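# Move the desk flask onto an incubator shelf

## Task

Take the flask that sits on the desk and set it on one of the incubator's shelves. It must rest flat on the shelf surface, with the same face upward as it had on the desk, and nothing of it may stick out beyond the shelf's front edge. The task fails if any flask already inside the incubator ends up tilted, stacked on another, or flipped. It also fails if any flask reaches the floor, if either incubator door is banged open or closed, or if the robot topples or is left leaning. The result only counts if it stays in place with the robot no longer holding it.

## Robot and tools

ROBOT. A Hello Robot Stretch 3 with one arm. It has a two-wheeled base 0.33 m long and 0.34 m wide, a lift that moves the arm up and down a mast, and a telescoping arm that reaches out to the robot's right. The base cannot drive sideways, so moving the gripper forward or back means driving the base. An on-the-spot turn pivots about a point 0.05 m behind the front edge. With the arm retracted and the wrist folded, the turn sweeps a radius of 0.28 m; an unfolded, level gripper reaches beyond that.

FRAMES. Base frame: origin on the floor midway between the drive wheels, x forward, y left, z up. hand_pose is reported in this frame, at the point where closed fingertips meet; with all wrist joints at zero its x axis points up, y back toward the mast, z toward the rear. The odometry frame is where the base frame was when the scene began.

TOOL execute_actions. Arguments: "actions", a list holding one action or nothing (an empty list only fetches the state and pictures), and optional "cameras" (head_camera, nav_camera, wrist_camera or all; omitted or null gives all, [] gives none). An action may contain "base", "joints", or both, plus optional "contact_limits"; its motions begin together and may finish at different times.
- base: exactly one command, a relative offset from where the base last measured itself. translate_m, metres, -1 to 1, positive forward. rotate_rad, radians, -3.2 to 3.2, positive counter-clockwise (left).
- joints: a single object of absolute targets keyed by joint name, not offsets. lift_m 0 to 1.1 (arm height); arm_m 0 to 0.52 (extension); wrist_yaw_rad -1.345 to 4.42 (0 along the arm, positive turns toward the front, 3.0 folds over the base); wrist_pitch_rad -1.57 to 0.451 (0 level, negative tips fingers down); wrist_roll_rad -2.911 to 2.911 (0 fingers side by side); gripper_m -0.089 to 0.179 (larger is wider; the real fingertip gap is about 0.007 less when almost shut, 0.025 less fully open, and zero below 0.007); head_pan_rad -3.953 to 1.73 (0 forward, positive left, -1.57 faces the arm); head_tilt_rad -1.53 to 0.419 (negative looks down). Done tolerances: ±0.004 for lift, arm and gripper, ±0.02 for yaw, roll and head, ±0.05 for pitch.
- contact_limits: only arm_m, an effort percentage 1 to 100; the arm halts with contact_stop at that effort and holds no harder until the next action. Too low stops it immediately; values above the maximum are cut.
Any unknown key or out-of-range number rejects the whole call. A joint or base left out of an action may keep pushing toward its previous target. Each action lasts at most 15 s. Once a result reports a stop, later execute_actions, wait and finished_scene calls in the same reply are skipped.

OTHER TOOLS. wait: seconds, 0 to 10; nothing new is commanded and the same state and images come back. zoom_image: camera plus region [x0, y0, x1, y1] in pixels of that camera's most recent full picture, top-left origin, at most 504 by 504. finished_scene: scene, the current scene's number; it is final and reports success. Replying with no tool call ends everything.

RESULTS. base_status and joint_status tell how each motion of the last accepted action ended: done, off_target (stopped short and maybe still pushing), contact_stop, time_out, torque_fault. After the last three the target is dropped; a contact-stopped lift or arm goes slack until commanded again, so a loaded slack lift may sag. on_its_own covers uncommanded parts; its "held at" is a held target, not a position. joint_positions gives current values. motor_effort is percent of maximum, positive toward larger joint values, with the peak in brackets; it is noisy and biased, and an effort at rest outside its normal range suggests pushing or carrying. Positive wheel effort pushes forward. lidar_m: 12 distances from the base origin in 30-degree sectors, first straight ahead, then counter-clockwise (4th left, 7th behind, 10th right), "-" for nothing; the scan plane is 0.17 m high, reaches 0.15 to 12 m, misses glass, clear plastic, thin legs and the robot itself, and is partly blocked by the mast and by the robot when the lift is low. wrist_depth_mm (45 to 1000) and head_depth_mm (280 to 4000, for the sideways head picture) are 7x7 grids of median depths from the top left. base_odometry comes from wheel counts only, so slip shows as motion; heading runs -3.142 to 3.142, left positive. turned_by_wheels and turned_by_imu give turning since the last result. base_tilt gives forward and right lean in degrees, each with a fixed bias up to about 4. pictures names the returned images in order. contact_limits shows the limit in force, the default and the maximum.

CAMERAS. head_camera (896x504 pinhole) and nav_camera (672x504 fisheye) ride on the head and follow pan and tilt; wrist_camera (644x364) is on the gripper. Calibration lines give K, distortion, and T_world_to_cam from the base frame; they are approximate, and the wrist camera's error grows with arm extension.

SPEED. The base moves fast (0.30 m/s, 1.9 rad/s) only when stowed: lift_m under 0.30, arm_m under 0.03, wrist_yaw_rad over 2.54. Otherwise 0.10 m/s and 0.63 rad/s.

GRIPPER. Command a gripper_m smaller than the object to grasp; lower squeezes harder but a stall guard eases force, so heavy or slick items may slip, and sending a new value re-squeezes. Open at least 0.02 above the touch value to let go. Neither the reading nor done confirms a grasp; check images.

AVOID. Fold or unfold the wrist (yaw to 3.0) only with lift_m 0.32 to 0.95, pitch -0.4 and roll near 0; once folded, the lift may go to 0.25. If yaw is below -0.4, keep pitch at -0.5 or lower. Pushing the arm against something rigid with the gripper above about 0.45 m can tip the robot, more so with a higher contact limit or a repeated push. Do not drive while holding, hooking or pressing on something fixed; snagging furniture, especially reversing, can tip it. If tilted, reverse the last move in small steps, free the gripper, and drop lift_m near 0.2. Wrist and head servos have no contact stop and fault for 10 s after sustained strain. Open and close incubator doors slowly, never drop a flask, and place it gently. Loose objects may occasionally be nudged by outside forces.

Each tool is called after ">>>" as name(argument=value, ...) on one line, values as JSON.

## Session

>>> execute_actions(actions=[])

Scene clock: 0.00 s.
base_odometry: x=+0.000 y=+0.000 heading=+0.000 (m, m, rad; odometry frame)
turned_by_wheels: +0.000 (rad since the last result)
turned_by_imu: +0.000 (rad since the last result)
base_tilt: forward=-0.4 right=-0.3 (deg)
lidar_m: 1.93 1.69 1.39 1.38 1.51 2.33 2.39 2.61 1.84 1.77 2.60 2.38
head_depth_mm: 1504 2277 2285 2253 2200 2168 2142 / 1493 2328 2321 2284 2281 1886 2199 / 1552 2364 2367 2331 2310 1889 2235 / 1684 2380 2424 2351 2344 1902 2268 / 1673 2368 2472 2399 2385 1892 2306 / 1676 2382 2512 2496 2457 1967 2371 / 1664 2352 2557 2524 2490 2112 2282
base_status: not commanded
joint_positions: lift_m=+0.496 arm_m=+0.001 wrist_yaw_rad=+2.863 wrist_pitch_rad=-0.366 wrist_roll_rad=-0.007 gripper_m=+0.037 head_pan_rad=-0.005 head_tilt_rad=+0.014
joint_status: not commanded
motor_effort: left_wheel=+0 right_wheel=+0 lift_m=+32 arm_m=+0 wrist_yaw_rad=+1 wrist_pitch_rad=+5 wrist_roll_rad=+0 gripper_m=+0 head_pan_rad=-1 head_tilt_rad=+1 (%)
hand_pose: x=+0.0422 y=+0.0755 z=+0.5204 quat_wxyz=(+0.224, +0.704, +0.032, +0.673) (m; base frame)
wrist_depth_mm: - - - - - - - / - - - - - - - / - - - - - - - / - - - - - - - / 840 917 936 - - - - / 730 - - 820 859 882 908 / 632 - 686 700 709 747 758
pictures: head_camera (sideways: a quarter turn clockwise sets it upright), nav_camera (sideways: a quarter turn counterclockwise sets it upright), wrist_camera
Images, in order (width x height): head_camera 896x504, nav_camera 672x504, wrist_camera 644x364.

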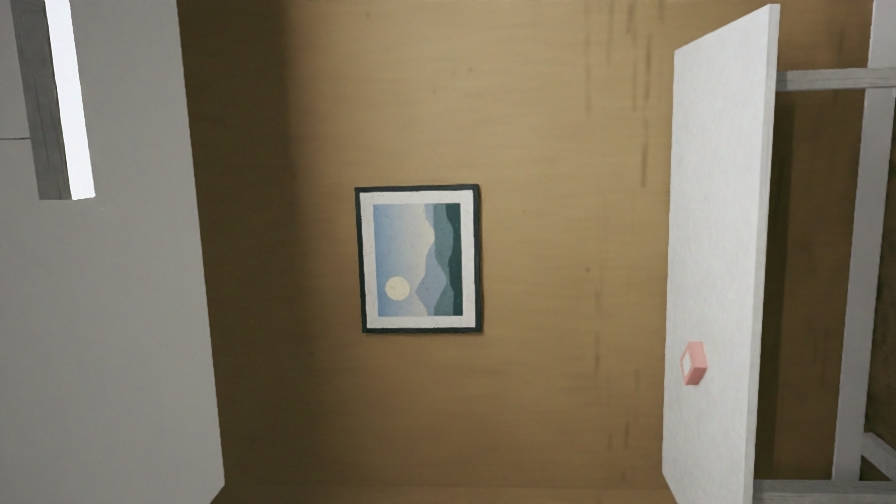

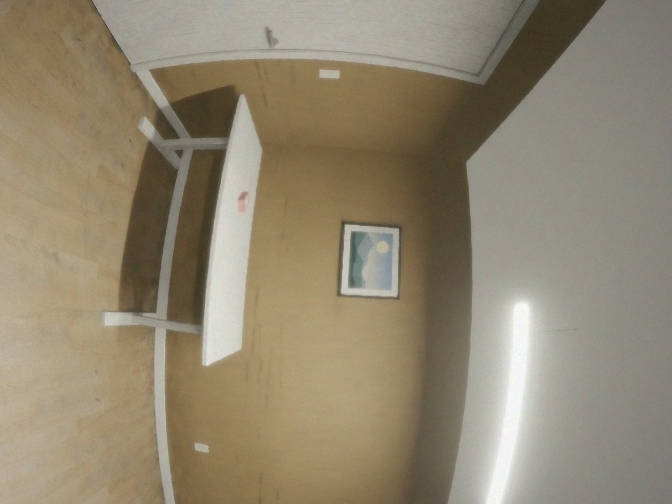

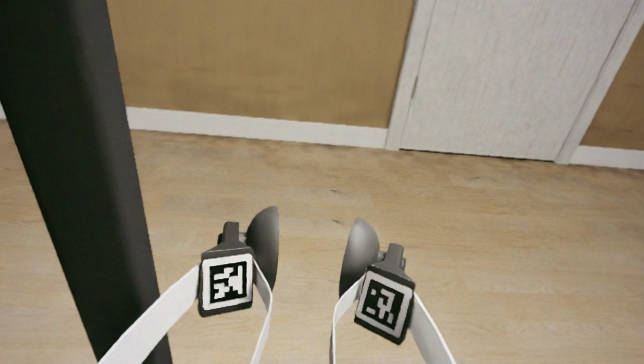

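>>> execute_actions(actions=[{"joints":{"head_pan_rad":-1.6,"head_tilt_rad":-0.4}}], cameras=["head_camera","nav_camera"])

>>> execute_actions(actions=[{"joints":{"head_pan_rad":-3.2,"head_tilt_rad":-0.4}}], cameras=["head_camera","nav_camera"])

Scene clock: 2.63 s.
base_odometry: x=+0.000 y=+0.000 heading=+0.000 (m, m, rad; odometry frame)
turned_by_wheels: +0.000 (rad since the last result)
turned_by_imu: +0.000 (rad since the last result)
base_tilt: forward=-0.4 right=-0.4 (deg)
lidar_m: 1.93 1.70 1.39 1.38 1.51 2.33 2.38 2.61 1.84 1.77 2.60 2.38
head_depth_mm: 1995 2105 1849 2139 1959 1849 1462 / 2022 2131 1814 2146 2001 1861 1467 / 2057 2186 2272 2407 2306 1849 1473 / 2092 2206 2365 2509 2559 1862 1472 / 2119 2255 2395 2587 2580 1863 1472 / 2128 2303 2448 2642 2567 1888 1481 / 2180 2302 2496 2669 2636 1889 1498
base_status: not commanded
joint_positions: lift_m=+0.496 arm_m=+0.001 wrist_yaw_rad=+2.863 wrist_pitch_rad=-0.366 wrist_roll_rad=-0.007 gripper_m=+0.037 head_pan_rad=-1.593 head_tilt_rad=-0.395
joint_status: all done
motor_effort: left_wheel=+0(0) right_wheel=+0(0) lift_m=+32(32) arm_m=+0(0) wrist_yaw_rad=+0(1) wrist_pitch_rad=+5(4) wrist_roll_rad=+0(0) gripper_m=+0(0) head_pan_rad=-3(28) head_tilt_rad=-2(20) (%)
hand_pose: x=+0.0422 y=+0.0755 z=+0.5204 quat_wxyz=(+0.224, +0.704, +0.032, +0.673) (m; base frame)
wrist_depth_mm: - - - - - - - / - - - - - - - / - - - - - - - / - - - - - - - / 851 920 966 - - - - / 719 - - 805 858 894 907 / 632 - 674 696 707 735 783
pictures: head_camera (sideways: a quarter turn clockwise sets it upright), nav_camera (sideways: a quarter turn counterclockwise sets it upright)
camera_calibration (this result's frames):
head_camera: T_world_to_cam=[[0.020941, 0.317117, -0.948155, 1.24394], [0.999699, -0.0187295, 0.0158152, -0.0266243], [-0.0127432, -0.948202, -0.317414, 0.375416], [0, 0, 0, 1]] pos_world=[0.00535103, -0.0390023, 1.29903]
nav_camera: T_world_to_cam=[[0.0373541, -0.36516, 0.930195, -1.16723], [-0.998843, -0.0418562, 0.0236797, 0.0285691], [0.0302876, -0.930004, -0.366301, 0.434382], [0, 0, 0, 1]] pos_world=[0.0589805, -0.0210521, 1.24419]
Images, in order (width x height): head_camera 896x504, nav_camera 672x504.

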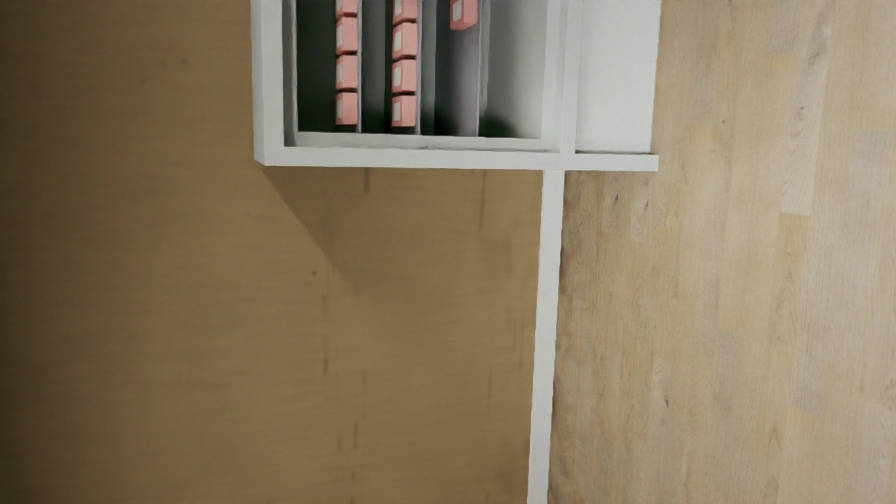

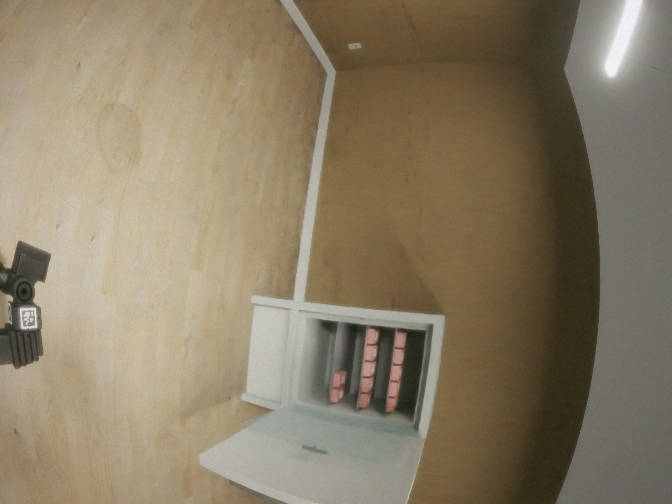

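Scene clock: 3.97 s.
base_odometry: x=+0.000 y=+0.000 heading=+0.000 (m, m, rad; odometry frame)
turned_by_wheels: +0.000 (rad since the last result)
turned_by_imu: +0.000 (rad since the last result)
base_tilt: forward=-0.4 right=-0.4 (deg)
lidar_m: 1.93 1.69 1.39 1.38 1.51 2.34 2.39 2.61 1.84 1.78 2.60 2.38
head_depth_mm: 2010 2119 2267 2398 2509 1834 1457 / 2041 2169 2303 2438 2541 1837 1453 / 2069 2183 2322 2484 2538 1857 1466 / 2092 2216 2344 2539 2556 1864 1475 / 2124 2260 2391 2551 2568 1879 1483 / 2155 2268 2437 2594 2571 1884 1495 / 2184 2309 2463 2661 2579 1893 1491
base_status: not commanded
joint_positions: lift_m=+0.496 arm_m=+0.001 wrist_yaw_rad=+2.863 wrist_pitch_rad=-0.366 wrist_roll_rad=-0.007 gripper_m=+0.037 head_pan_rad=-3.193 head_tilt_rad=-0.395
joint_status: all done
motor_effort: left_wheel=+0(0) right_wheel=+0(0) lift_m=+32(32) arm_m=+0(0) wrist_yaw_rad=+1(1) wrist_pitch_rad=+5(5) wrist_roll_rad=+0(0) gripper_m=+0(0) head_pan_rad=-3(30) head_tilt_rad=-1(0) (%)
hand_pose: x=+0.0422 y=+0.0755 z=+0.5204 quat_wxyz=(+0.224, +0.704, +0.032, +0.673) (m; base frame)
wrist_depth_mm: - - - - - - - / - - - - - - - / - - - - - - - / - - - - - - - / 862 926 946 - - - - / 729 - - 818 846 919 931 / 636 - 680 692 706 748 770
pictures: head_camera (sideways: a quarter turn clockwise sets it upright), nav_camera (sideways: a quarter turn counterclockwise sets it upright)
camera_calibration (this result's frames):
head_camera: T_world_to_cam=[[0.31659, -0.030203, -0.948082, 1.24204], [-0.0479162, -0.998726, 0.0158159, -0.0202348], [-0.947352, 0.0404213, -0.317634, 0.381403], [0, 0, 0, 1]] pos_world=[-0.0328631, 0.00188749, 1.29902]
nav_camera: T_world_to_cam=[[-0.36631, -0.0266646, 0.930111, -1.16466], [-0.0126779, 0.99964, 0.0236649, 0.0225727], [-0.930406, -0.00312318, -0.366516, 0.440523], [0, 0, 0, 1]] pos_world=[-0.0164739, -0.0522439, 1.24418]
Images, in order (width x height): head_camera 896x504, nav_camera 672x504.

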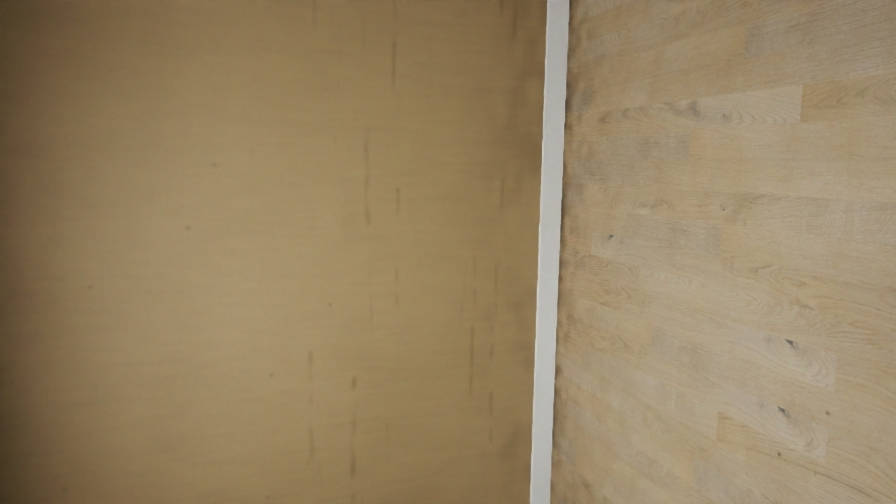

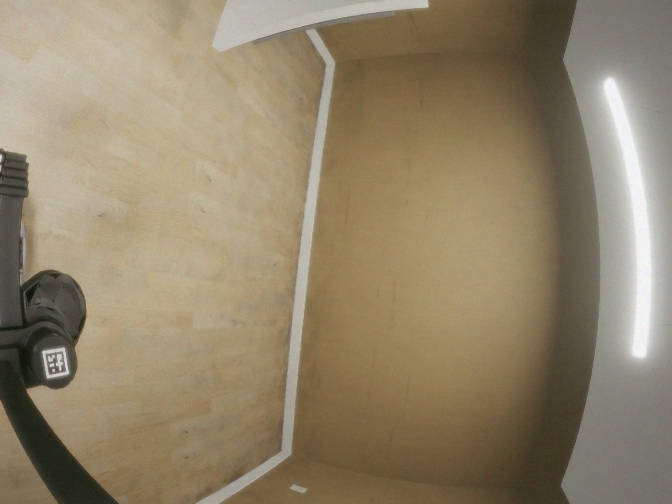

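>>> execute_actions(actions=[{"base":{"rotate_rad":0.296},"joints":{"lift_m":0.27,"head_pan_rad":-1.57,"head_tilt_rad":-0.7}}], cameras=[])

>>> execute_actions(actions=[{"base":{"translate_m":1.0}}], cameras=[])

>>> execute_actions(actions=[{"base":{"translate_m":0.3}}], cameras=[])

>>> execute_actions(actions=[{"base":{"rotate_rad":1.11}}], cameras=[])

>>> execute_actions(actions=[{"joints":{"lift_m":0.93,"wrist_pitch_rad":-0.4}}], cameras=["head_camera","nav_camera"])

Scene clock: 12.33 s.
base_odometry: x=+0.000 y=+0.000 heading=+0.296 (m, m, rad; odometry frame)
turned_by_wheels: +0.296 (rad since the last result)
turned_by_imu: +0.299 (rad since the last result)
base_tilt: forward=-0.4 right=-0.3 (deg)
lidar_m: 2.12 1.43 1.38 1.41 1.83 2.38 2.43 1.88 1.77 2.42 2.51 1.93
head_depth_mm: 1995 2193 2448 2159 1709 1399 1197 / 2085 2293 2568 2162 1710 1406 1199 / 2176 2402 2647 2188 1717 1418 1205 / 2267 2547 2756 2199 1730 1426 1217 / 2408 2697 2892 2218 1741 1424 1213 / 2498 2856 3084 2246 1746 1439 1219 / 2658 2968 3059 2255 1749 1430 1227
base_status: done
joint_positions: lift_m=+0.270 arm_m=+0.001 wrist_yaw_rad=+2.863 wrist_pitch_rad=-0.366 wrist_roll_rad=-0.007 gripper_m=+0.037 head_pan_rad=-1.577 head_tilt_rad=-0.691
joint_status: all done
motor_effort: left_wheel=-4(10) right_wheel=+4(8) lift_m=+26(28) arm_m=+0(0) wrist_yaw_rad=+1(1) wrist_pitch_rad=+5(5) wrist_roll_rad=+0(0) gripper_m=+0(1) head_pan_rad=+2(29) head_tilt_rad=-3(17) (%)
hand_pose: x=+0.0422 y=+0.0754 z=+0.2946 quat_wxyz=(+0.224, +0.704, +0.032, +0.673) (m; base frame)
wrist_depth_mm: - - - - - - - / - - - - - - - / - 924 - - - - - / - 743 757 781 847 892 967 / 555 591 618 644 671 710 738 / 474 - - 523 568 575 594 / - - - 459 457 486 503
pictures: none
No camera images: the call's "cameras" was empty. Leave "cameras" out to get every camera's image.

Scene clock: 17.33 s.
base_odometry: x=+0.957 y=+0.291 heading=+0.296 (m, m, rad; odometry frame)
turned_by_wheels: +0.000 (rad since the last result)
turned_by_imu: +0.002 (rad since the last result)
base_tilt: forward=-0.4 right=-0.3 (deg)
lidar_m: 1.23 0.99 0.93 0.94 1.25 2.88 3.33 2.36 2.52 2.26 1.15 1.46
head_depth_mm: 2358 2579 2776 2152 1699 1404 1193 / 2490 2741 2886 2165 1701 1409 1202 / 2593 2875 3020 2189 1719 1412 1205 / 2658 2947 3032 2186 1721 1418 1209 / 2324 2551 2665 2197 1730 1420 1210 / 2030 2178 2317 2253 1730 1438 1218 / 1779 1884 1991 2014 1751 1408 1218
base_status: done
joint_positions: lift_m=+0.270 arm_m=+0.001 wrist_yaw_rad=+2.863 wrist_pitch_rad=-0.366 wrist_roll_rad=-0.007 gripper_m=+0.037 head_pan_rad=-1.577 head_tilt_rad=-0.691
joint_status: not commanded
motor_effort: left_wheel=-5(9) right_wheel=+3(10) lift_m=+27(27) arm_m=+0(0) wrist_yaw_rad=+1(1) wrist_pitch_rad=+5(5) wrist_roll_rad=+0(0) gripper_m=+0(0) head_pan_rad=+1(2) head_tilt_rad=-4(2) (%)
hand_pose: x=+0.0422 y=+0.0754 z=+0.2946 quat_wxyz=(+0.224, +0.704, +0.032, +0.673) (m; base frame)
wrist_depth_mm: - - 969 908 831 777 763 / - - - 942 912 840 797 / - 955 - - 955 922 842 / - 719 747 786 853 896 870 / 539 591 627 631 678 693 733 / 470 - - 531 557 578 605 / - - - 454 456 485 503
pictures: none
No camera images: the call's "cameras" was empty. Leave "cameras" out to get every camera's image.

Scene clock: 20.07 s.
base_odometry: x=+1.244 y=+0.379 heading=+0.296 (m, m, rad; odometry frame)
turned_by_wheels: +0.000 (rad since the last result)
turned_by_imu: +0.001 (rad since the last result)
base_tilt: forward=-0.4 right=-0.3 (deg)
lidar_m: 0.93 0.87 0.79 0.81 1.04 2.50 3.60 2.58 2.94 1.84 1.00 1.19
head_depth_mm: 2467 2721 2875 2159 1702 1401 1194 / 2575 2845 2959 2164 1703 1403 1199 / 2638 2961 3019 2181 1718 1408 1207 / 2265 2485 2676 2119 1721 1420 1211 / 1906 2054 2241 975 1684 1389 1211 / 1631 1748 1882 980 817 1408 1221 / 1440 1527 1585 990 773 1346 1216
base_status: done
joint_positions: lift_m=+0.270 arm_m=+0.001 wrist_yaw_rad=+2.863 wrist_pitch_rad=-0.366 wrist_roll_rad=-0.007 gripper_m=+0.037 head_pan_rad=-1.577 head_tilt_rad=-0.691
joint_status: not commanded
motor_effort: left_wheel=-4(10) right_wheel=+3(11) lift_m=+27(27) arm_m=+0(0) wrist_yaw_rad=+1(1) wrist_pitch_rad=+5(5) wrist_roll_rad=+0(0) gripper_m=+0(0) head_pan_rad=+2(2) head_tilt_rad=-3(3) (%)
hand_pose: x=+0.0422 y=+0.0754 z=+0.2946 quat_wxyz=(+0.224, +0.704, +0.032, +0.673) (m; base frame)
wrist_depth_mm: - 861 819 763 727 694 671 / - 923 880 812 778 745 705 / - 937 928 882 828 784 749 / - 726 746 785 845 814 807 / 544 585 621 648 694 693 726 / 469 - - 531 557 574 592 / - - - 455 456 482 502
pictures: none
No camera images: the call's "cameras" was empty. Leave "cameras" out to get every camera's image.

Scene clock: 22.03 s.
base_odometry: x=+1.244 y=+0.379 heading=+1.405 (m, m, rad; odometry frame)
turned_by_wheels: +1.110 (rad since the last result)
turned_by_imu: +1.115 (rad since the last result)
base_tilt: forward=-0.4 right=-0.3 (deg)
lidar_m: 0.79 0.82 1.15 3.01 3.68 2.59 2.94 1.73 0.99 1.20 0.93 0.85
head_depth_mm: 1001 1117 1204 948 749 666 1197 / 998 1112 1212 955 750 668 1197 / 999 1112 1210 958 754 675 1207 / 1000 1113 1211 966 757 674 1206 / 997 1112 1205 905 763 678 1215 / 1002 1113 1222 979 767 682 1215 / 996 1109 1229 987 771 684 1225
base_status: done
joint_positions: lift_m=+0.270 arm_m=+0.001 wrist_yaw_rad=+2.863 wrist_pitch_rad=-0.366 wrist_roll_rad=-0.007 gripper_m=+0.037 head_pan_rad=-1.577 head_tilt_rad=-0.692
joint_status: not commanded
motor_effort: left_wheel=-4(15) right_wheel=+3(10) lift_m=+27(27) arm_m=+0(0) wrist_yaw_rad=+1(1) wrist_pitch_rad=+5(5) wrist_roll_rad=+0(0) gripper_m=+0(0) head_pan_rad=+2(2) head_tilt_rad=-3(2) (%)
hand_pose: x=+0.0422 y=+0.0754 z=+0.2946 quat_wxyz=(+0.224, +0.704, +0.032, +0.673) (m; base frame)
wrist_depth_mm: - - - - - - 760 / - - - - - - 759 / - 926 - - - - 775 / - 717 755 797 836 886 752 / 549 585 623 638 677 691 722 / 473 - - 532 549 569 595 / - - - 455 449 488 500
pictures: none
No camera images: the call's "cameras" was empty. Leave "cameras" out to get every camera's image.

Scene clock: 28.87 s.
base_odometry: x=+1.244 y=+0.379 heading=+1.405 (m, m, rad; odometry frame)
turned_by_wheels: +0.000 (rad since the last result)
turned_by_imu: +0.000 (rad since the last result)
base_tilt: forward=-0.4 right=-0.3 (deg)
lidar_m: 0.80 0.83 1.14 3.02 3.68 2.59 2.94 1.73 0.99 1.20 0.93 0.85
head_depth_mm: 998 1107 1202 948 797 - 1146 / 999 1110 1204 954 751 - - / 1002 1115 1204 959 756 - - / 999 1111 1205 966 767 - 1137 / 1002 1113 1211 905 764 - 1162 / 998 1115 1224 976 769 683 1216 / 1002 1113 1234 989 772 685 1219
base_status: not commanded
joint_positions: lift_m=+0.930 arm_m=+0.001 wrist_yaw_rad=+2.863 wrist_pitch_rad=-0.413 wrist_roll_rad=-0.007 gripper_m=+0.037 head_pan_rad=-1.577 head_tilt_rad=-0.692
joint_status: all done
motor_effort: left_wheel=-4(4) right_wheel=+4(3) lift_m=+37(40) arm_m=+0(0) wrist_yaw_rad=+1(1) wrist_pitch_rad=+4(4) wrist_roll_rad=+0(0) gripper_m=+0(0) head_pan_rad=+2(2) head_tilt_rad=-3(3) (%)
hand_pose: x=+0.0407 y=+0.0700 z=+0.9435 quat_wxyz=(+0.240, +0.703, +0.049, +0.668) (m; base frame)
wrist_depth_mm: - - - - - - 739 / - - - - - - 753 / - - - - - - 769 / - - - - - - 739 / - - - - - - 771 / - - - - - - 770 / - - - - - - 773
pictures: head_camera (sideways: a quarter turn clockwise sets it upright), nav_camera (sideways: a quarter turn counterclockwise sets it upright)
camera_calibration (this result's frames):
head_camera: T_world_to_cam=[[0.0174642, 0.580944, -0.813756, 1.06864], [0.999842, -0.00754821, 0.0160691, -0.0269495], [0.00319285, -0.813908, -0.580985, 0.718284], [0, 0, 0, 1]] pos_world=[0.00598896, -0.0364084, 1.28736]
nav_camera: T_world_to_cam=[[0.0416339, -0.62075, 0.782902, -0.975163], [-0.998073, -0.0619222, 0.00397931, 0.0542174], [0.0460089, -0.781559, -0.622132, 0.767158], [0, 0, 0, 1]] pos_world=[0.0594167, -0.00239569, 1.24052]
Images, in order (width x height): head_camera 896x504, nav_camera 672x504.

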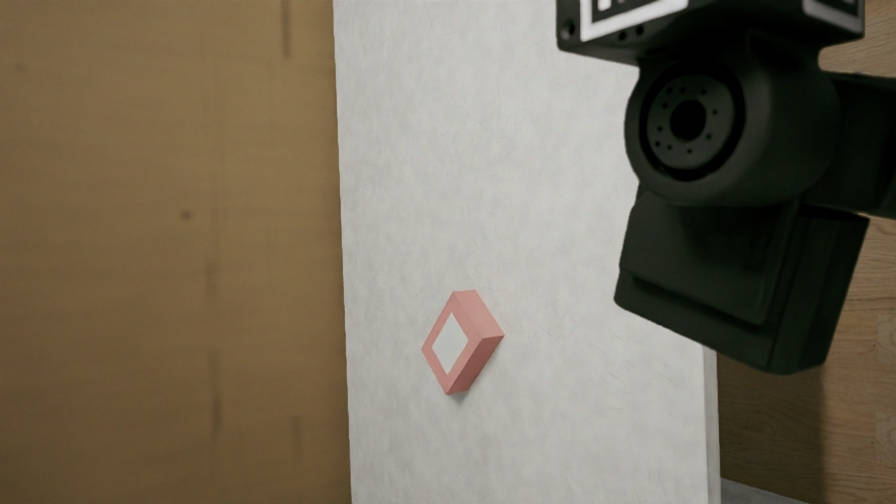

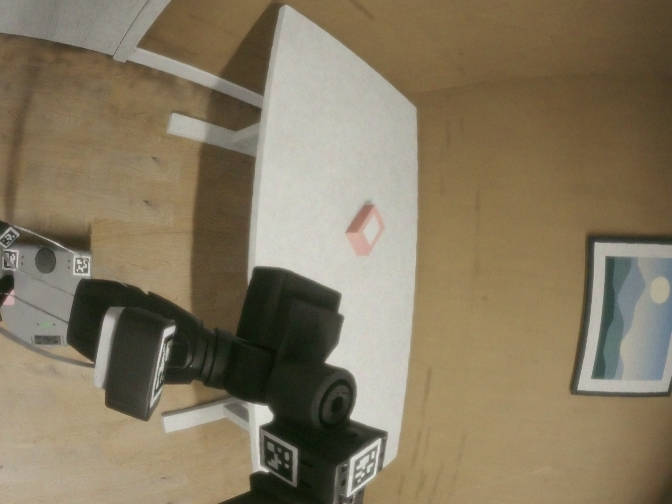

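>>> execute_actions(actions=[{"joints":{"wrist_yaw_rad":0.79,"gripper_m":0.17}}], cameras=[])

>>> execute_actions(actions=[{"joints":{"arm_m":0.35,"wrist_pitch_rad":-0.3}}])

Scene clock: 35.43 s.
base_odometry: x=+1.244 y=+0.379 heading=+1.405 (m, m, rad; odometry frame)
turned_by_wheels: +0.000 (rad since the last result)
turned_by_imu: +0.000 (rad since the last result)
base_tilt: forward=-0.4 right=-0.3 (deg)
lidar_m: 0.79 0.82 1.14 3.02 3.67 2.58 2.94 1.73 0.99 1.19 0.93 0.85
head_depth_mm: 1000 1112 1206 948 796 - - / 1001 1112 1212 955 752 - - / 1004 1113 1203 958 755 - - / 1000 1114 1200 965 781 - - / 1001 1115 1206 901 812 - 1160 / 1001 1106 1218 976 790 666 1194 / 999 1111 1227 987 771 685 1199
base_status: not commanded
joint_positions: lift_m=+0.930 arm_m=+0.001 wrist_yaw_rad=+0.793 wrist_pitch_rad=-0.413 wrist_roll_rad=-0.007 gripper_m=+0.170 head_pan_rad=-1.577 head_tilt_rad=-0.692
joint_status: all done
motor_effort: left_wheel=-4(4) right_wheel=+3(3) lift_m=+37(37) arm_m=+0(0) wrist_yaw_rad=-3(3) wrist_pitch_rad=+4(4) wrist_roll_rad=+0(0) gripper_m=+1(83) head_pan_rad=+2(1) head_tilt_rad=-3(2) (%)
hand_pose: x=+0.1389 y=-0.3042 z=+0.9435 quat_wxyz=(+0.697, +0.401, -0.579, +0.135) (m; base frame)
wrist_depth_mm: 570 654 765 918 - 867 717 / 616 700 846 - - 880 753 / 649 731 762 799 852 870 779 / 677 795 600 612 651 691 746 / 687 908 953 501 525 526 573 / - 959 - 434 443 463 481 / 825 - - - 382 381 411
pictures: none
No camera images: the call's "cameras" was empty. Leave "cameras" out to get every camera's image.

Scene clock: 39.20 s.
base_odometry: x=+1.244 y=+0.379 heading=+1.405 (m, m, rad; odometry frame)
turned_by_wheels: +0.000 (rad since the last result)
turned_by_imu: +0.000 (rad since the last result)
base_tilt: forward=-0.4 right=-0.3 (deg)
lidar_m: 0.80 0.82 1.14 3.01 3.67 2.59 2.94 1.72 0.99 1.20 0.93 0.85
head_depth_mm: 997 1100 - 914 745 667 1202 / 1001 1094 1173 953 752 670 1200 / 1000 1093 - 956 753 674 1208 / 1004 1112 - 932 760 674 1209 / 997 1111 1230 905 763 680 1210 / 999 1118 1222 945 768 682 1215 / 997 1111 1224 985 771 684 1221
base_status: not commanded
joint_positions: lift_m=+0.930 arm_m=+0.350 wrist_yaw_rad=+0.791 wrist_pitch_rad=-0.322 wrist_roll_rad=-0.007 gripper_m=+0.170 head_pan_rad=-1.577 head_tilt_rad=-0.692
joint_status: all done
motor_effort: left_wheel=-4(5) right_wheel=+3(3) lift_m=+38(37) arm_m=+3(5) wrist_yaw_rad=+0(2) wrist_pitch_rad=+7(7) wrist_roll_rad=+0(0) gripper_m=+0(0) head_pan_rad=+2(2) head_tilt_rad=-2(2) (%)
hand_pose: x=+0.1460 y=-0.6601 z=+0.9645 quat_wxyz=(+0.690, +0.373, -0.597, +0.166) (m; base frame)
wrist_depth_mm: 577 658 751 835 660 553 465 / 599 692 833 878 694 571 483 / 635 734 885 895 718 589 486 / 648 676 700 739 741 610 508 / 521 545 552 577 607 600 531 / - 439 460 472 497 522 522 / 365 379 395 390 410 416 457
pictures: head_camera (sideways: a quarter turn clockwise sets it upright), nav_camera (sideways: a quarter turn counterclockwise sets it upright), wrist_camera
camera_calibration (this result's frames):
head_camera: T_world_to_cam=[[0.017464, 0.580944, -0.813756, 1.06864], [0.999842, -0.00754797, 0.0160691, -0.0269495], [0.00319305, -0.813908, -0.580985, 0.718284], [0, 0, 0, 1]] pos_world=[0.00598897, -0.0364084, 1.28736]
nav_camera: T_world_to_cam=[[0.041634, -0.62075, 0.782902, -0.975163], [-0.998073, -0.0619224, 0.00397931, 0.0542174], [0.0460091, -0.781559, -0.622132, 0.767158], [0, 0, 0, 1]] pos_world=[0.0594167, -0.00239568, 1.24052]
wrist_camera: T_world_to_cam=[[-0.63093, -0.757454, 0.167902, -0.579441], [-0.455877, 0.186831, -0.870213, 1.06712], [0.627777, -0.625586, -0.463183, 0.101551], [0, 0, 0, 1]] pos_world=[0.0571393, -0.574743, 1.07295]
Images, in order (width x height): head_camera 896x504, nav_camera 672x504, wrist_camera 644x364.

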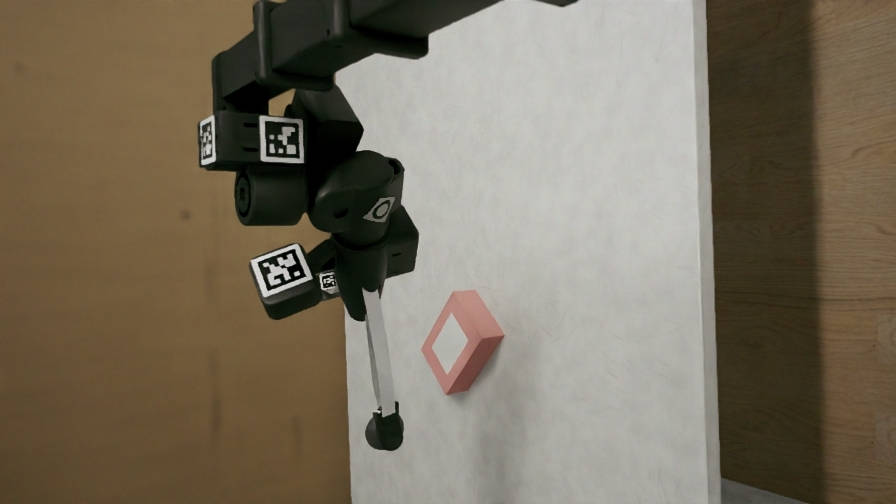

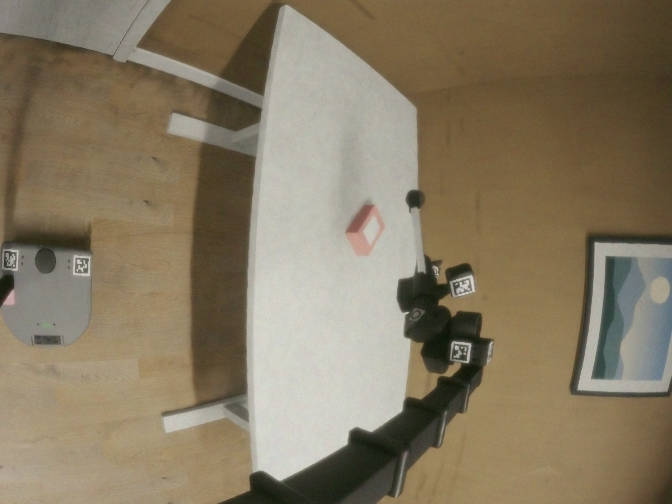

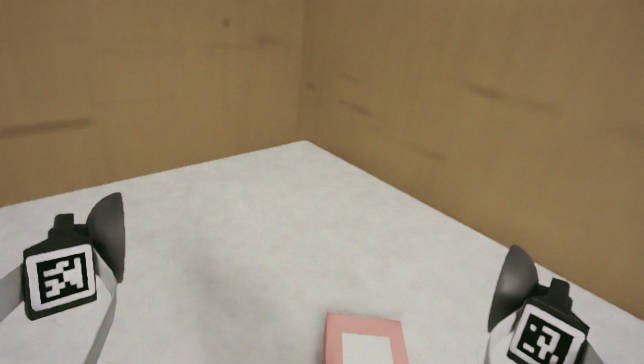

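>>> execute_actions(actions=[{"base":{"translate_m":-0.02},"joints":{"arm_m":0.448,"lift_m":0.79}}], cameras=["head_camera","wrist_camera"])

Scene clock: 42.53 s.
base_odometry: x=+1.240 y=+0.359 heading=+1.405 (m, m, rad; odometry frame)
turned_by_wheels: +0.000 (rad since the last result)
turned_by_imu: +0.000 (rad since the last result)
base_tilt: forward=-0.4 right=-0.3 (deg)
lidar_m: 0.81 0.85 1.17 3.09 3.67 2.57 2.92 1.73 0.98 1.20 0.94 0.87
head_depth_mm: 1001 1115 1201 980 - - 1173 / 1002 1109 1210 886 729 669 1201 / 999 1111 1231 892 754 672 1205 / 998 1110 1229 892 760 677 1209 / 999 1114 1207 936 762 679 1211 / 998 1115 1221 945 764 682 1221 / 1000 1111 1228 983 772 684 1224
base_status: done
joint_positions: lift_m=+0.790 arm_m=+0.448 wrist_yaw_rad=+0.791 wrist_pitch_rad=-0.322 wrist_roll_rad=-0.007 gripper_m=+0.170 head_pan_rad=-1.577 head_tilt_rad=-0.692
joint_status: all done
motor_effort: left_wheel=-4(11) right_wheel=+3(6) lift_m=+27(31) arm_m=+3(5) wrist_yaw_rad=+0(0) wrist_pitch_rad=+7(7) wrist_roll_rad=+0(0) gripper_m=+0(0) head_pan_rad=+2(2) head_tilt_rad=-3(3) (%)
hand_pose: x=+0.1460 y=-0.7582 z=+0.8250 quat_wxyz=(+0.690, +0.373, -0.597, +0.166) (m; base frame)
wrist_depth_mm: 594 666 785 707 566 465 397 / 616 693 816 751 586 478 403 / 504 532 575 625 601 493 419 / 381 406 428 448 486 485 434 / 319 324 333 352 369 393 413 / - 268 240 244 301 316 332 / 223 232 196 204 256 254 275
pictures: head_camera (sideways: a quarter turn clockwise sets it upright), wrist_camera
camera_calibration (this result's frames):
head_camera: T_world_to_cam=[[0.0174641, 0.580944, -0.813756, 1.06864], [0.999842, -0.00754809, 0.0160691, -0.0269495], [0.00319295, -0.813908, -0.580985, 0.718284], [0, 0, 0, 1]] pos_world=[0.00598897, -0.0364084, 1.28736]
wrist_camera: T_world_to_cam=[[-0.630964, -0.757421, 0.167923, -0.63023], [-0.455719, 0.186678, -0.870328, 0.963966], [0.627858, -0.625671, -0.462958, -0.0246752], [0, 0, 0, 1]] pos_world=[0.0571381, -0.67274, 0.933374]
Images, in order (width x height): head_camera 896x504, wrist_camera 644x364.

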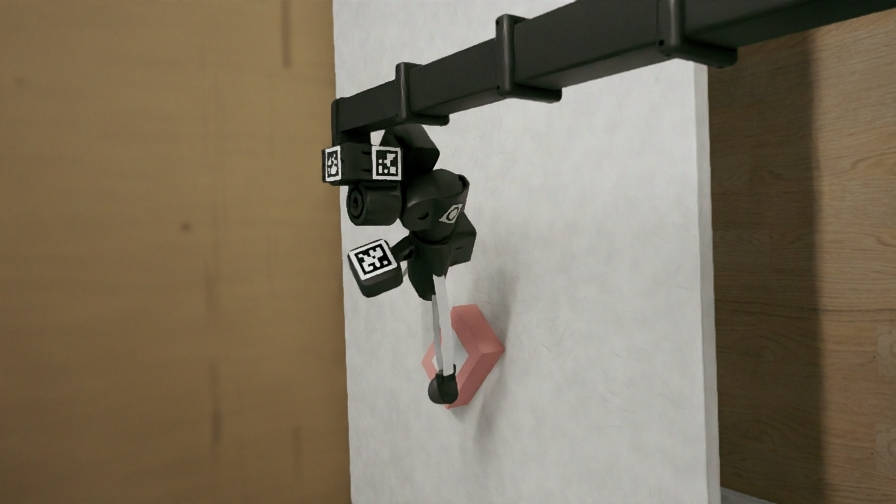

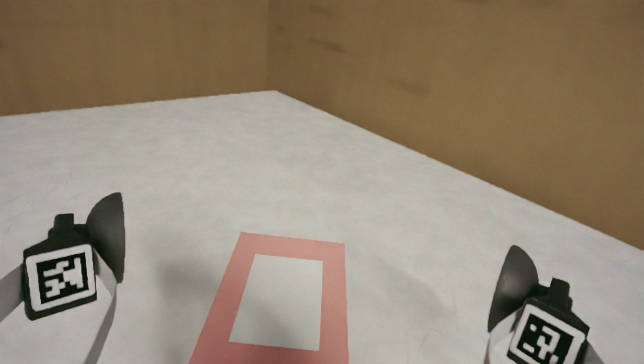

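>>> execute_actions(actions=[{"joints":{"arm_m":0.428,"lift_m":0.76}}], cameras=[])

>>> execute_actions(actions=[{"joints":{"lift_m":0.718}}], cameras=["head_camera","wrist_camera"])

Scene clock: 45.27 s.
base_odometry: x=+1.240 y=+0.359 heading=+1.405 (m, m, rad; odometry frame)
turned_by_wheels: +0.000 (rad since the last result)
turned_by_imu: +0.000 (rad since the last result)
base_tilt: forward=-0.4 right=-0.3 (deg)
lidar_m: 0.81 0.84 1.16 3.09 3.65 2.57 2.92 1.73 0.98 1.20 0.94 0.87
head_depth_mm: 1003 1112 1206 948 791 - 1168 / 999 1113 1210 987 752 671 1203 / 1004 1107 1210 - 755 673 1203 / 1003 1114 1210 - 756 675 1212 / 1002 1110 1210 969 765 681 1210 / 1003 1107 1217 982 766 683 1216 / 1002 1110 1233 987 772 684 1223
base_status: not commanded
joint_positions: lift_m=+0.760 arm_m=+0.428 wrist_yaw_rad=+0.791 wrist_pitch_rad=-0.322 wrist_roll_rad=-0.007 gripper_m=+0.170 head_pan_rad=-1.577 head_tilt_rad=-0.692
joint_status: all done
motor_effort: left_wheel=-4(4) right_wheel=+3(3) lift_m=+26(28) arm_m=-3(3) wrist_yaw_rad=+0(1) wrist_pitch_rad=+7(7) wrist_roll_rad=+0(0) gripper_m=+0(0) head_pan_rad=+2(2) head_tilt_rad=-3(3) (%)
hand_pose: x=+0.1460 y=-0.7390 z=+0.7950 quat_wxyz=(+0.690, +0.373, -0.597, +0.166) (m; base frame)
wrist_depth_mm: 590 665 789 738 582 477 408 / 603 677 796 740 606 506 424 / 431 456 496 532 579 521 433 / 330 349 364 388 414 444 439 / 275 280 275 238 319 336 354 / - 230 207 197 257 274 288 / 194 199 178 174 217 220 237
pictures: none
No camera images: the call's "cameras" was empty. Leave "cameras" out to get every camera's image.

Scene clock: 46.47 s.
base_odometry: x=+1.240 y=+0.359 heading=+1.405 (m, m, rad; odometry frame)
turned_by_wheels: +0.000 (rad since the last result)
turned_by_imu: +0.000 (rad since the last result)
base_tilt: forward=-0.4 right=-0.3 (deg)
lidar_m: 0.81 0.85 1.17 3.09 3.66 2.57 2.91 1.73 0.98 1.20 0.94 0.87
head_depth_mm: 997 1114 1205 946 770 - - / 1002 1109 1204 1009 737 672 1200 / 1001 1109 1211 - 751 673 1204 / 1001 1114 1209 1053 755 676 1210 / 1003 1111 1206 972 762 679 1209 / 1000 1113 1219 982 765 679 1213 / 1000 1111 1222 982 773 683 1228
base_status: not commanded
joint_positions: lift_m=+0.718 arm_m=+0.428 wrist_yaw_rad=+0.791 wrist_pitch_rad=-0.322 wrist_roll_rad=-0.007 gripper_m=+0.170 head_pan_rad=-1.577 head_tilt_rad=-0.692
joint_status: all done
motor_effort: left_wheel=-4(4) right_wheel=+3(3) lift_m=+27(27) arm_m=-3(3) wrist_yaw_rad=+0(0) wrist_pitch_rad=+7(7) wrist_roll_rad=+0(0) gripper_m=+0(0) head_pan_rad=+2(2) head_tilt_rad=-3(2) (%)
hand_pose: x=+0.1460 y=-0.7390 z=+0.7530 quat_wxyz=(+0.690, +0.373, -0.597, +0.166) (m; base frame)
wrist_depth_mm: 592 668 803 737 580 475 409 / 474 520 589 673 604 503 421 / 336 358 381 416 455 483 435 / 255 269 265 216 315 344 368 / 213 215 178 169 238 261 275 / - 178 160 155 191 212 222 / 150 154 158 163 167 169 184
pictures: head_camera (sideways: a quarter turn clockwise sets it upright), wrist_camera
camera_calibration (this result's frames):
head_camera: T_world_to_cam=[[0.0174642, 0.580945, -0.813756, 1.06864], [0.999842, -0.00754821, 0.0160691, -0.0269495], [0.00319285, -0.813908, -0.580985, 0.718284], [0, 0, 0, 1]] pos_world=[0.00598896, -0.0364084, 1.28736]
wrist_camera: T_world_to_cam=[[-0.630965, -0.757419, 0.167924, -0.603636], [-0.455709, 0.186668, -0.870336, 0.897732], [0.627863, -0.625676, -0.462944, -0.046041], [0, 0, 0, 1]] pos_world=[0.0571381, -0.65359, 0.861379]
Images, in order (width x height): head_camera 896x504, wrist_camera 644x364.

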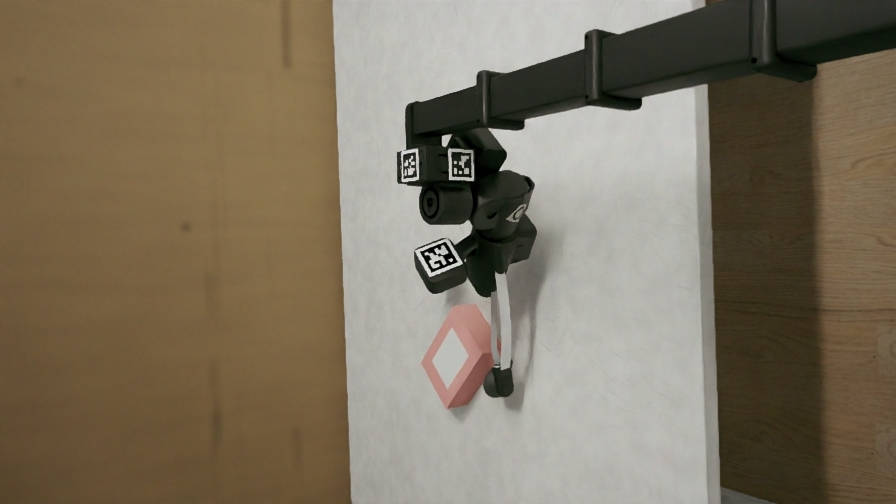

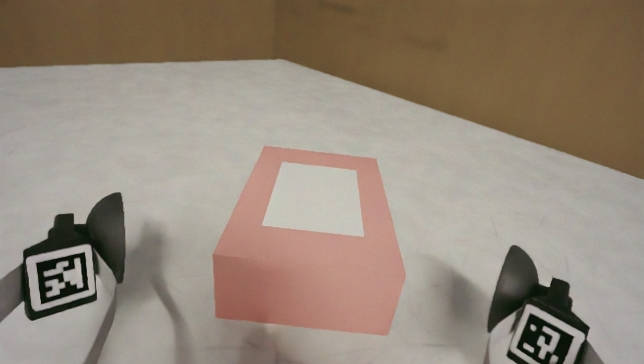

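>>> execute_actions(actions=[{"base":{"translate_m":0.035},"joints":{"arm_m":0.458,"lift_m":0.71}}], cameras=["wrist_camera"])

>>> execute_actions(actions=[{"joints":{"gripper_m":0.03}}], cameras=["wrist_camera"])

>>> execute_actions(actions=[{"joints":{"lift_m":0.78}}], cameras=["head_camera","wrist_camera"])

Scene clock: 50.30 s.
base_odometry: x=+1.246 y=+0.394 heading=+1.405 (m, m, rad; odometry frame)
turned_by_wheels: +0.000 (rad since the last result)
turned_by_imu: +0.000 (rad since the last result)
base_tilt: forward=-0.4 right=-0.3 (deg)
lidar_m: 0.78 0.81 1.12 2.96 3.67 2.60 2.95 1.73 1.00 1.19 0.92 0.83
head_depth_mm: 999 1109 1212 950 771 - - / 999 1109 1209 1009 751 670 1195 / 1000 1107 1210 - 757 673 1210 / 1001 1106 1204 1050 758 675 1206 / 1002 1111 1207 923 760 678 1214 / 998 1110 1219 978 766 681 1215 / 1002 1112 1229 986 772 686 1221
base_status: done
joint_positions: lift_m=+0.710 arm_m=+0.458 wrist_yaw_rad=+0.791 wrist_pitch_rad=-0.322 wrist_roll_rad=-0.007 gripper_m=+0.170 head_pan_rad=-1.577 head_tilt_rad=-0.692
joint_status: all done
motor_effort: left_wheel=-4(6) right_wheel=+3(10) lift_m=+27(26) arm_m=+3(3) wrist_yaw_rad=-1(0) wrist_pitch_rad=+7(7) wrist_roll_rad=+0(0) gripper_m=+0(0) head_pan_rad=+2(1) head_tilt_rad=-3(3) (%)
hand_pose: x=+0.1460 y=-0.7682 z=+0.7450 quat_wxyz=(+0.690, +0.373, -0.597, +0.166) (m; base frame)
wrist_depth_mm: 573 634 758 708 560 454 389 / 450 492 560 639 570 474 400 / 317 334 358 393 428 457 411 / 240 251 252 199 302 323 349 / - 203 159 156 216 247 260 / - 169 124 128 142 199 209 / 141 144 108 109 115 160 173
pictures: wrist_camera
camera_calibration (this result's frames):
wrist_camera: T_world_to_cam=[[-0.630966, -0.757419, 0.167924, -0.624372], [-0.455708, 0.186667, -0.870337, 0.896204], [0.627864, -0.625677, -0.462942, -0.0679892], [0, 0, 0, 1]] pos_world=[0.0571381, -0.682742, 0.853372]
Images, in order (width x height): wrist_camera 644x364.

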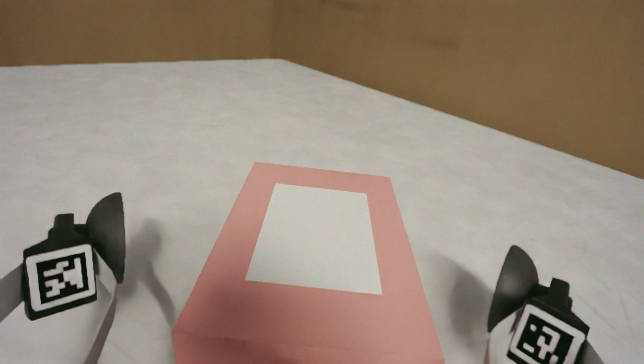

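Scene clock: 52.20 s.
base_odometry: x=+1.246 y=+0.394 heading=+1.405 (m, m, rad; odometry frame)
turned_by_wheels: +0.000 (rad since the last result)
turned_by_imu: +0.000 (rad since the last result)
base_tilt: forward=-0.4 right=-0.3 (deg)
lidar_m: 0.78 0.81 1.12 2.97 3.68 2.60 2.95 1.73 1.00 1.20 0.92 0.83
head_depth_mm: 1001 1112 1209 948 769 - - / 1002 1114 1210 1010 753 670 1202 / 999 1112 1209 - 753 673 1204 / 997 1117 1196 1046 757 675 1209 / 1001 1108 1214 901 761 679 1211 / 1002 1114 1216 976 765 681 1220 / 1002 1117 1228 983 771 683 1215
base_status: not commanded
joint_positions: lift_m=+0.710 arm_m=+0.458 wrist_yaw_rad=+0.791 wrist_pitch_rad=-0.298 wrist_roll_rad=-0.008 gripper_m=+0.031 head_pan_rad=-1.577 head_tilt_rad=-0.692
joint_status: all done
motor_effort: left_wheel=-4(4) right_wheel=+3(4) lift_m=+27(27) arm_m=+3(3) wrist_yaw_rad=+0(1) wrist_pitch_rad=-1(7) wrist_roll_rad=+0(0) gripper_m=-21(95) head_pan_rad=+2(2) head_tilt_rad=-2(4) (%)
hand_pose: x=+0.1477 y=-0.7699 z=+0.7507 quat_wxyz=(+0.688, +0.366, -0.602, +0.174) (m; base frame)
wrist_depth_mm: 552 636 754 695 546 460 387 / 500 556 634 682 574 473 402 / 341 365 398 431 482 467 410 / 255 268 284 214 325 354 384 / 205 217 160 166 242 264 279 / 171 - 132 135 139 211 219 / - 147 111 115 120 176 181
pictures: wrist_camera
camera_calibration (this result's frames):
wrist_camera: T_world_to_cam=[[-0.63372, -0.754591, 0.170272, -0.624722], [-0.440934, 0.171509, -0.881, 0.896444], [0.635591, -0.633386, -0.441414, -0.0907551], [0, 0, 0, 1]] pos_world=[0.0570578, -0.682641, 0.85608]
Images, in order (width x height): wrist_camera 644x364.

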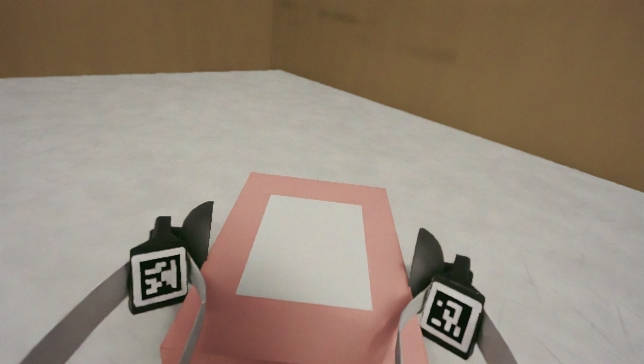

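Scene clock: 53.67 s.
base_odometry: x=+1.246 y=+0.394 heading=+1.405 (m, m, rad; odometry frame)
turned_by_wheels: +0.000 (rad since the last result)
turned_by_imu: +0.000 (rad since the last result)
base_tilt: forward=-0.4 right=-0.3 (deg)
lidar_m: 0.78 0.81 1.12 2.96 3.66 2.59 2.95 1.73 1.00 1.20 0.92 0.84
head_depth_mm: 1002 1109 1209 980 - - 1171 / 998 1110 1210 888 740 668 1198 / 997 1114 1227 891 753 673 1202 / 999 1109 1233 897 759 675 1204 / 999 1114 1210 873 762 679 1210 / 1000 1110 1217 941 767 683 1216 / 999 1108 1224 982 770 688 1221
base_status: not commanded
joint_positions: lift_m=+0.780 arm_m=+0.458 wrist_yaw_rad=+0.791 wrist_pitch_rad=-0.321 wrist_roll_rad=-0.008 gripper_m=+0.031 head_pan_rad=-1.577 head_tilt_rad=-0.692
joint_status: all done
motor_effort: left_wheel=-4(4) right_wheel=+3(3) lift_m=+38(40) arm_m=+3(3) wrist_yaw_rad=+0(0) wrist_pitch_rad=+7(7) wrist_roll_rad=+0(0) gripper_m=-20(21) head_pan_rad=+1(2) head_tilt_rad=-3(2) (%)
hand_pose: x=+0.1461 y=-0.7683 z=+0.8149 quat_wxyz=(+0.690, +0.373, -0.598, +0.166) (m; base frame)
wrist_depth_mm: 575 651 759 695 547 451 388 / 593 684 796 737 574 474 404 / 471 505 555 590 582 489 411 / 362 381 389 200 457 473 421 / 295 312 156 162 344 372 396 / 247 - 131 136 140 304 314 / 216 215 113 117 121 256 260
pictures: head_camera (sideways: a quarter turn clockwise sets it upright), wrist_camera
camera_calibration (this result's frames):
head_camera: T_world_to_cam=[[0.0174639, 0.580944, -0.813756, 1.06864], [0.999842, -0.00754785, 0.0160691, -0.0269495], [0.00319314, -0.813908, -0.580985, 0.718284], [0, 0, 0, 1]] pos_world=[0.00598898, -0.0364084, 1.28736]
wrist_camera: T_world_to_cam=[[-0.630966, -0.757315, 0.168391, -0.636428], [-0.455232, 0.185657, -0.870801, 0.956606], [0.628208, -0.626103, -0.461898, -0.0369917], [0, 0, 0, 1]] pos_world=[0.0571524, -0.682738, 0.923096]
Images, in order (width x height): head_camera 896x504, wrist_camera 644x364.

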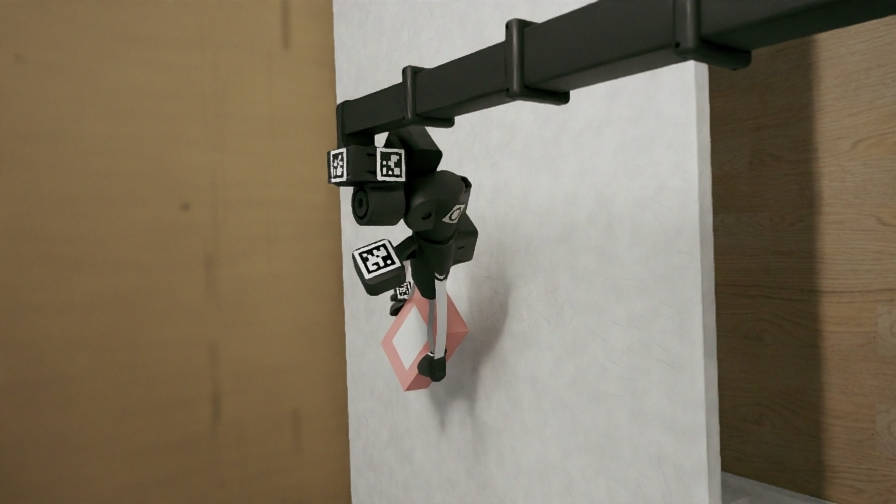

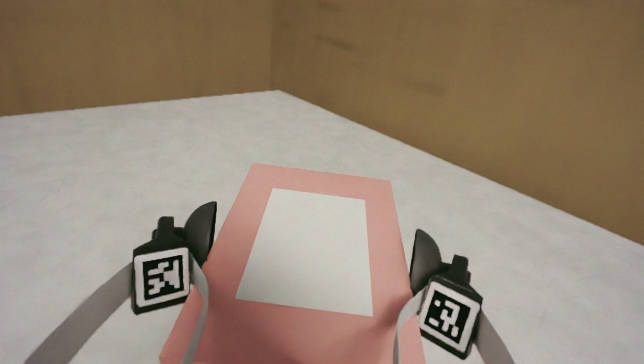

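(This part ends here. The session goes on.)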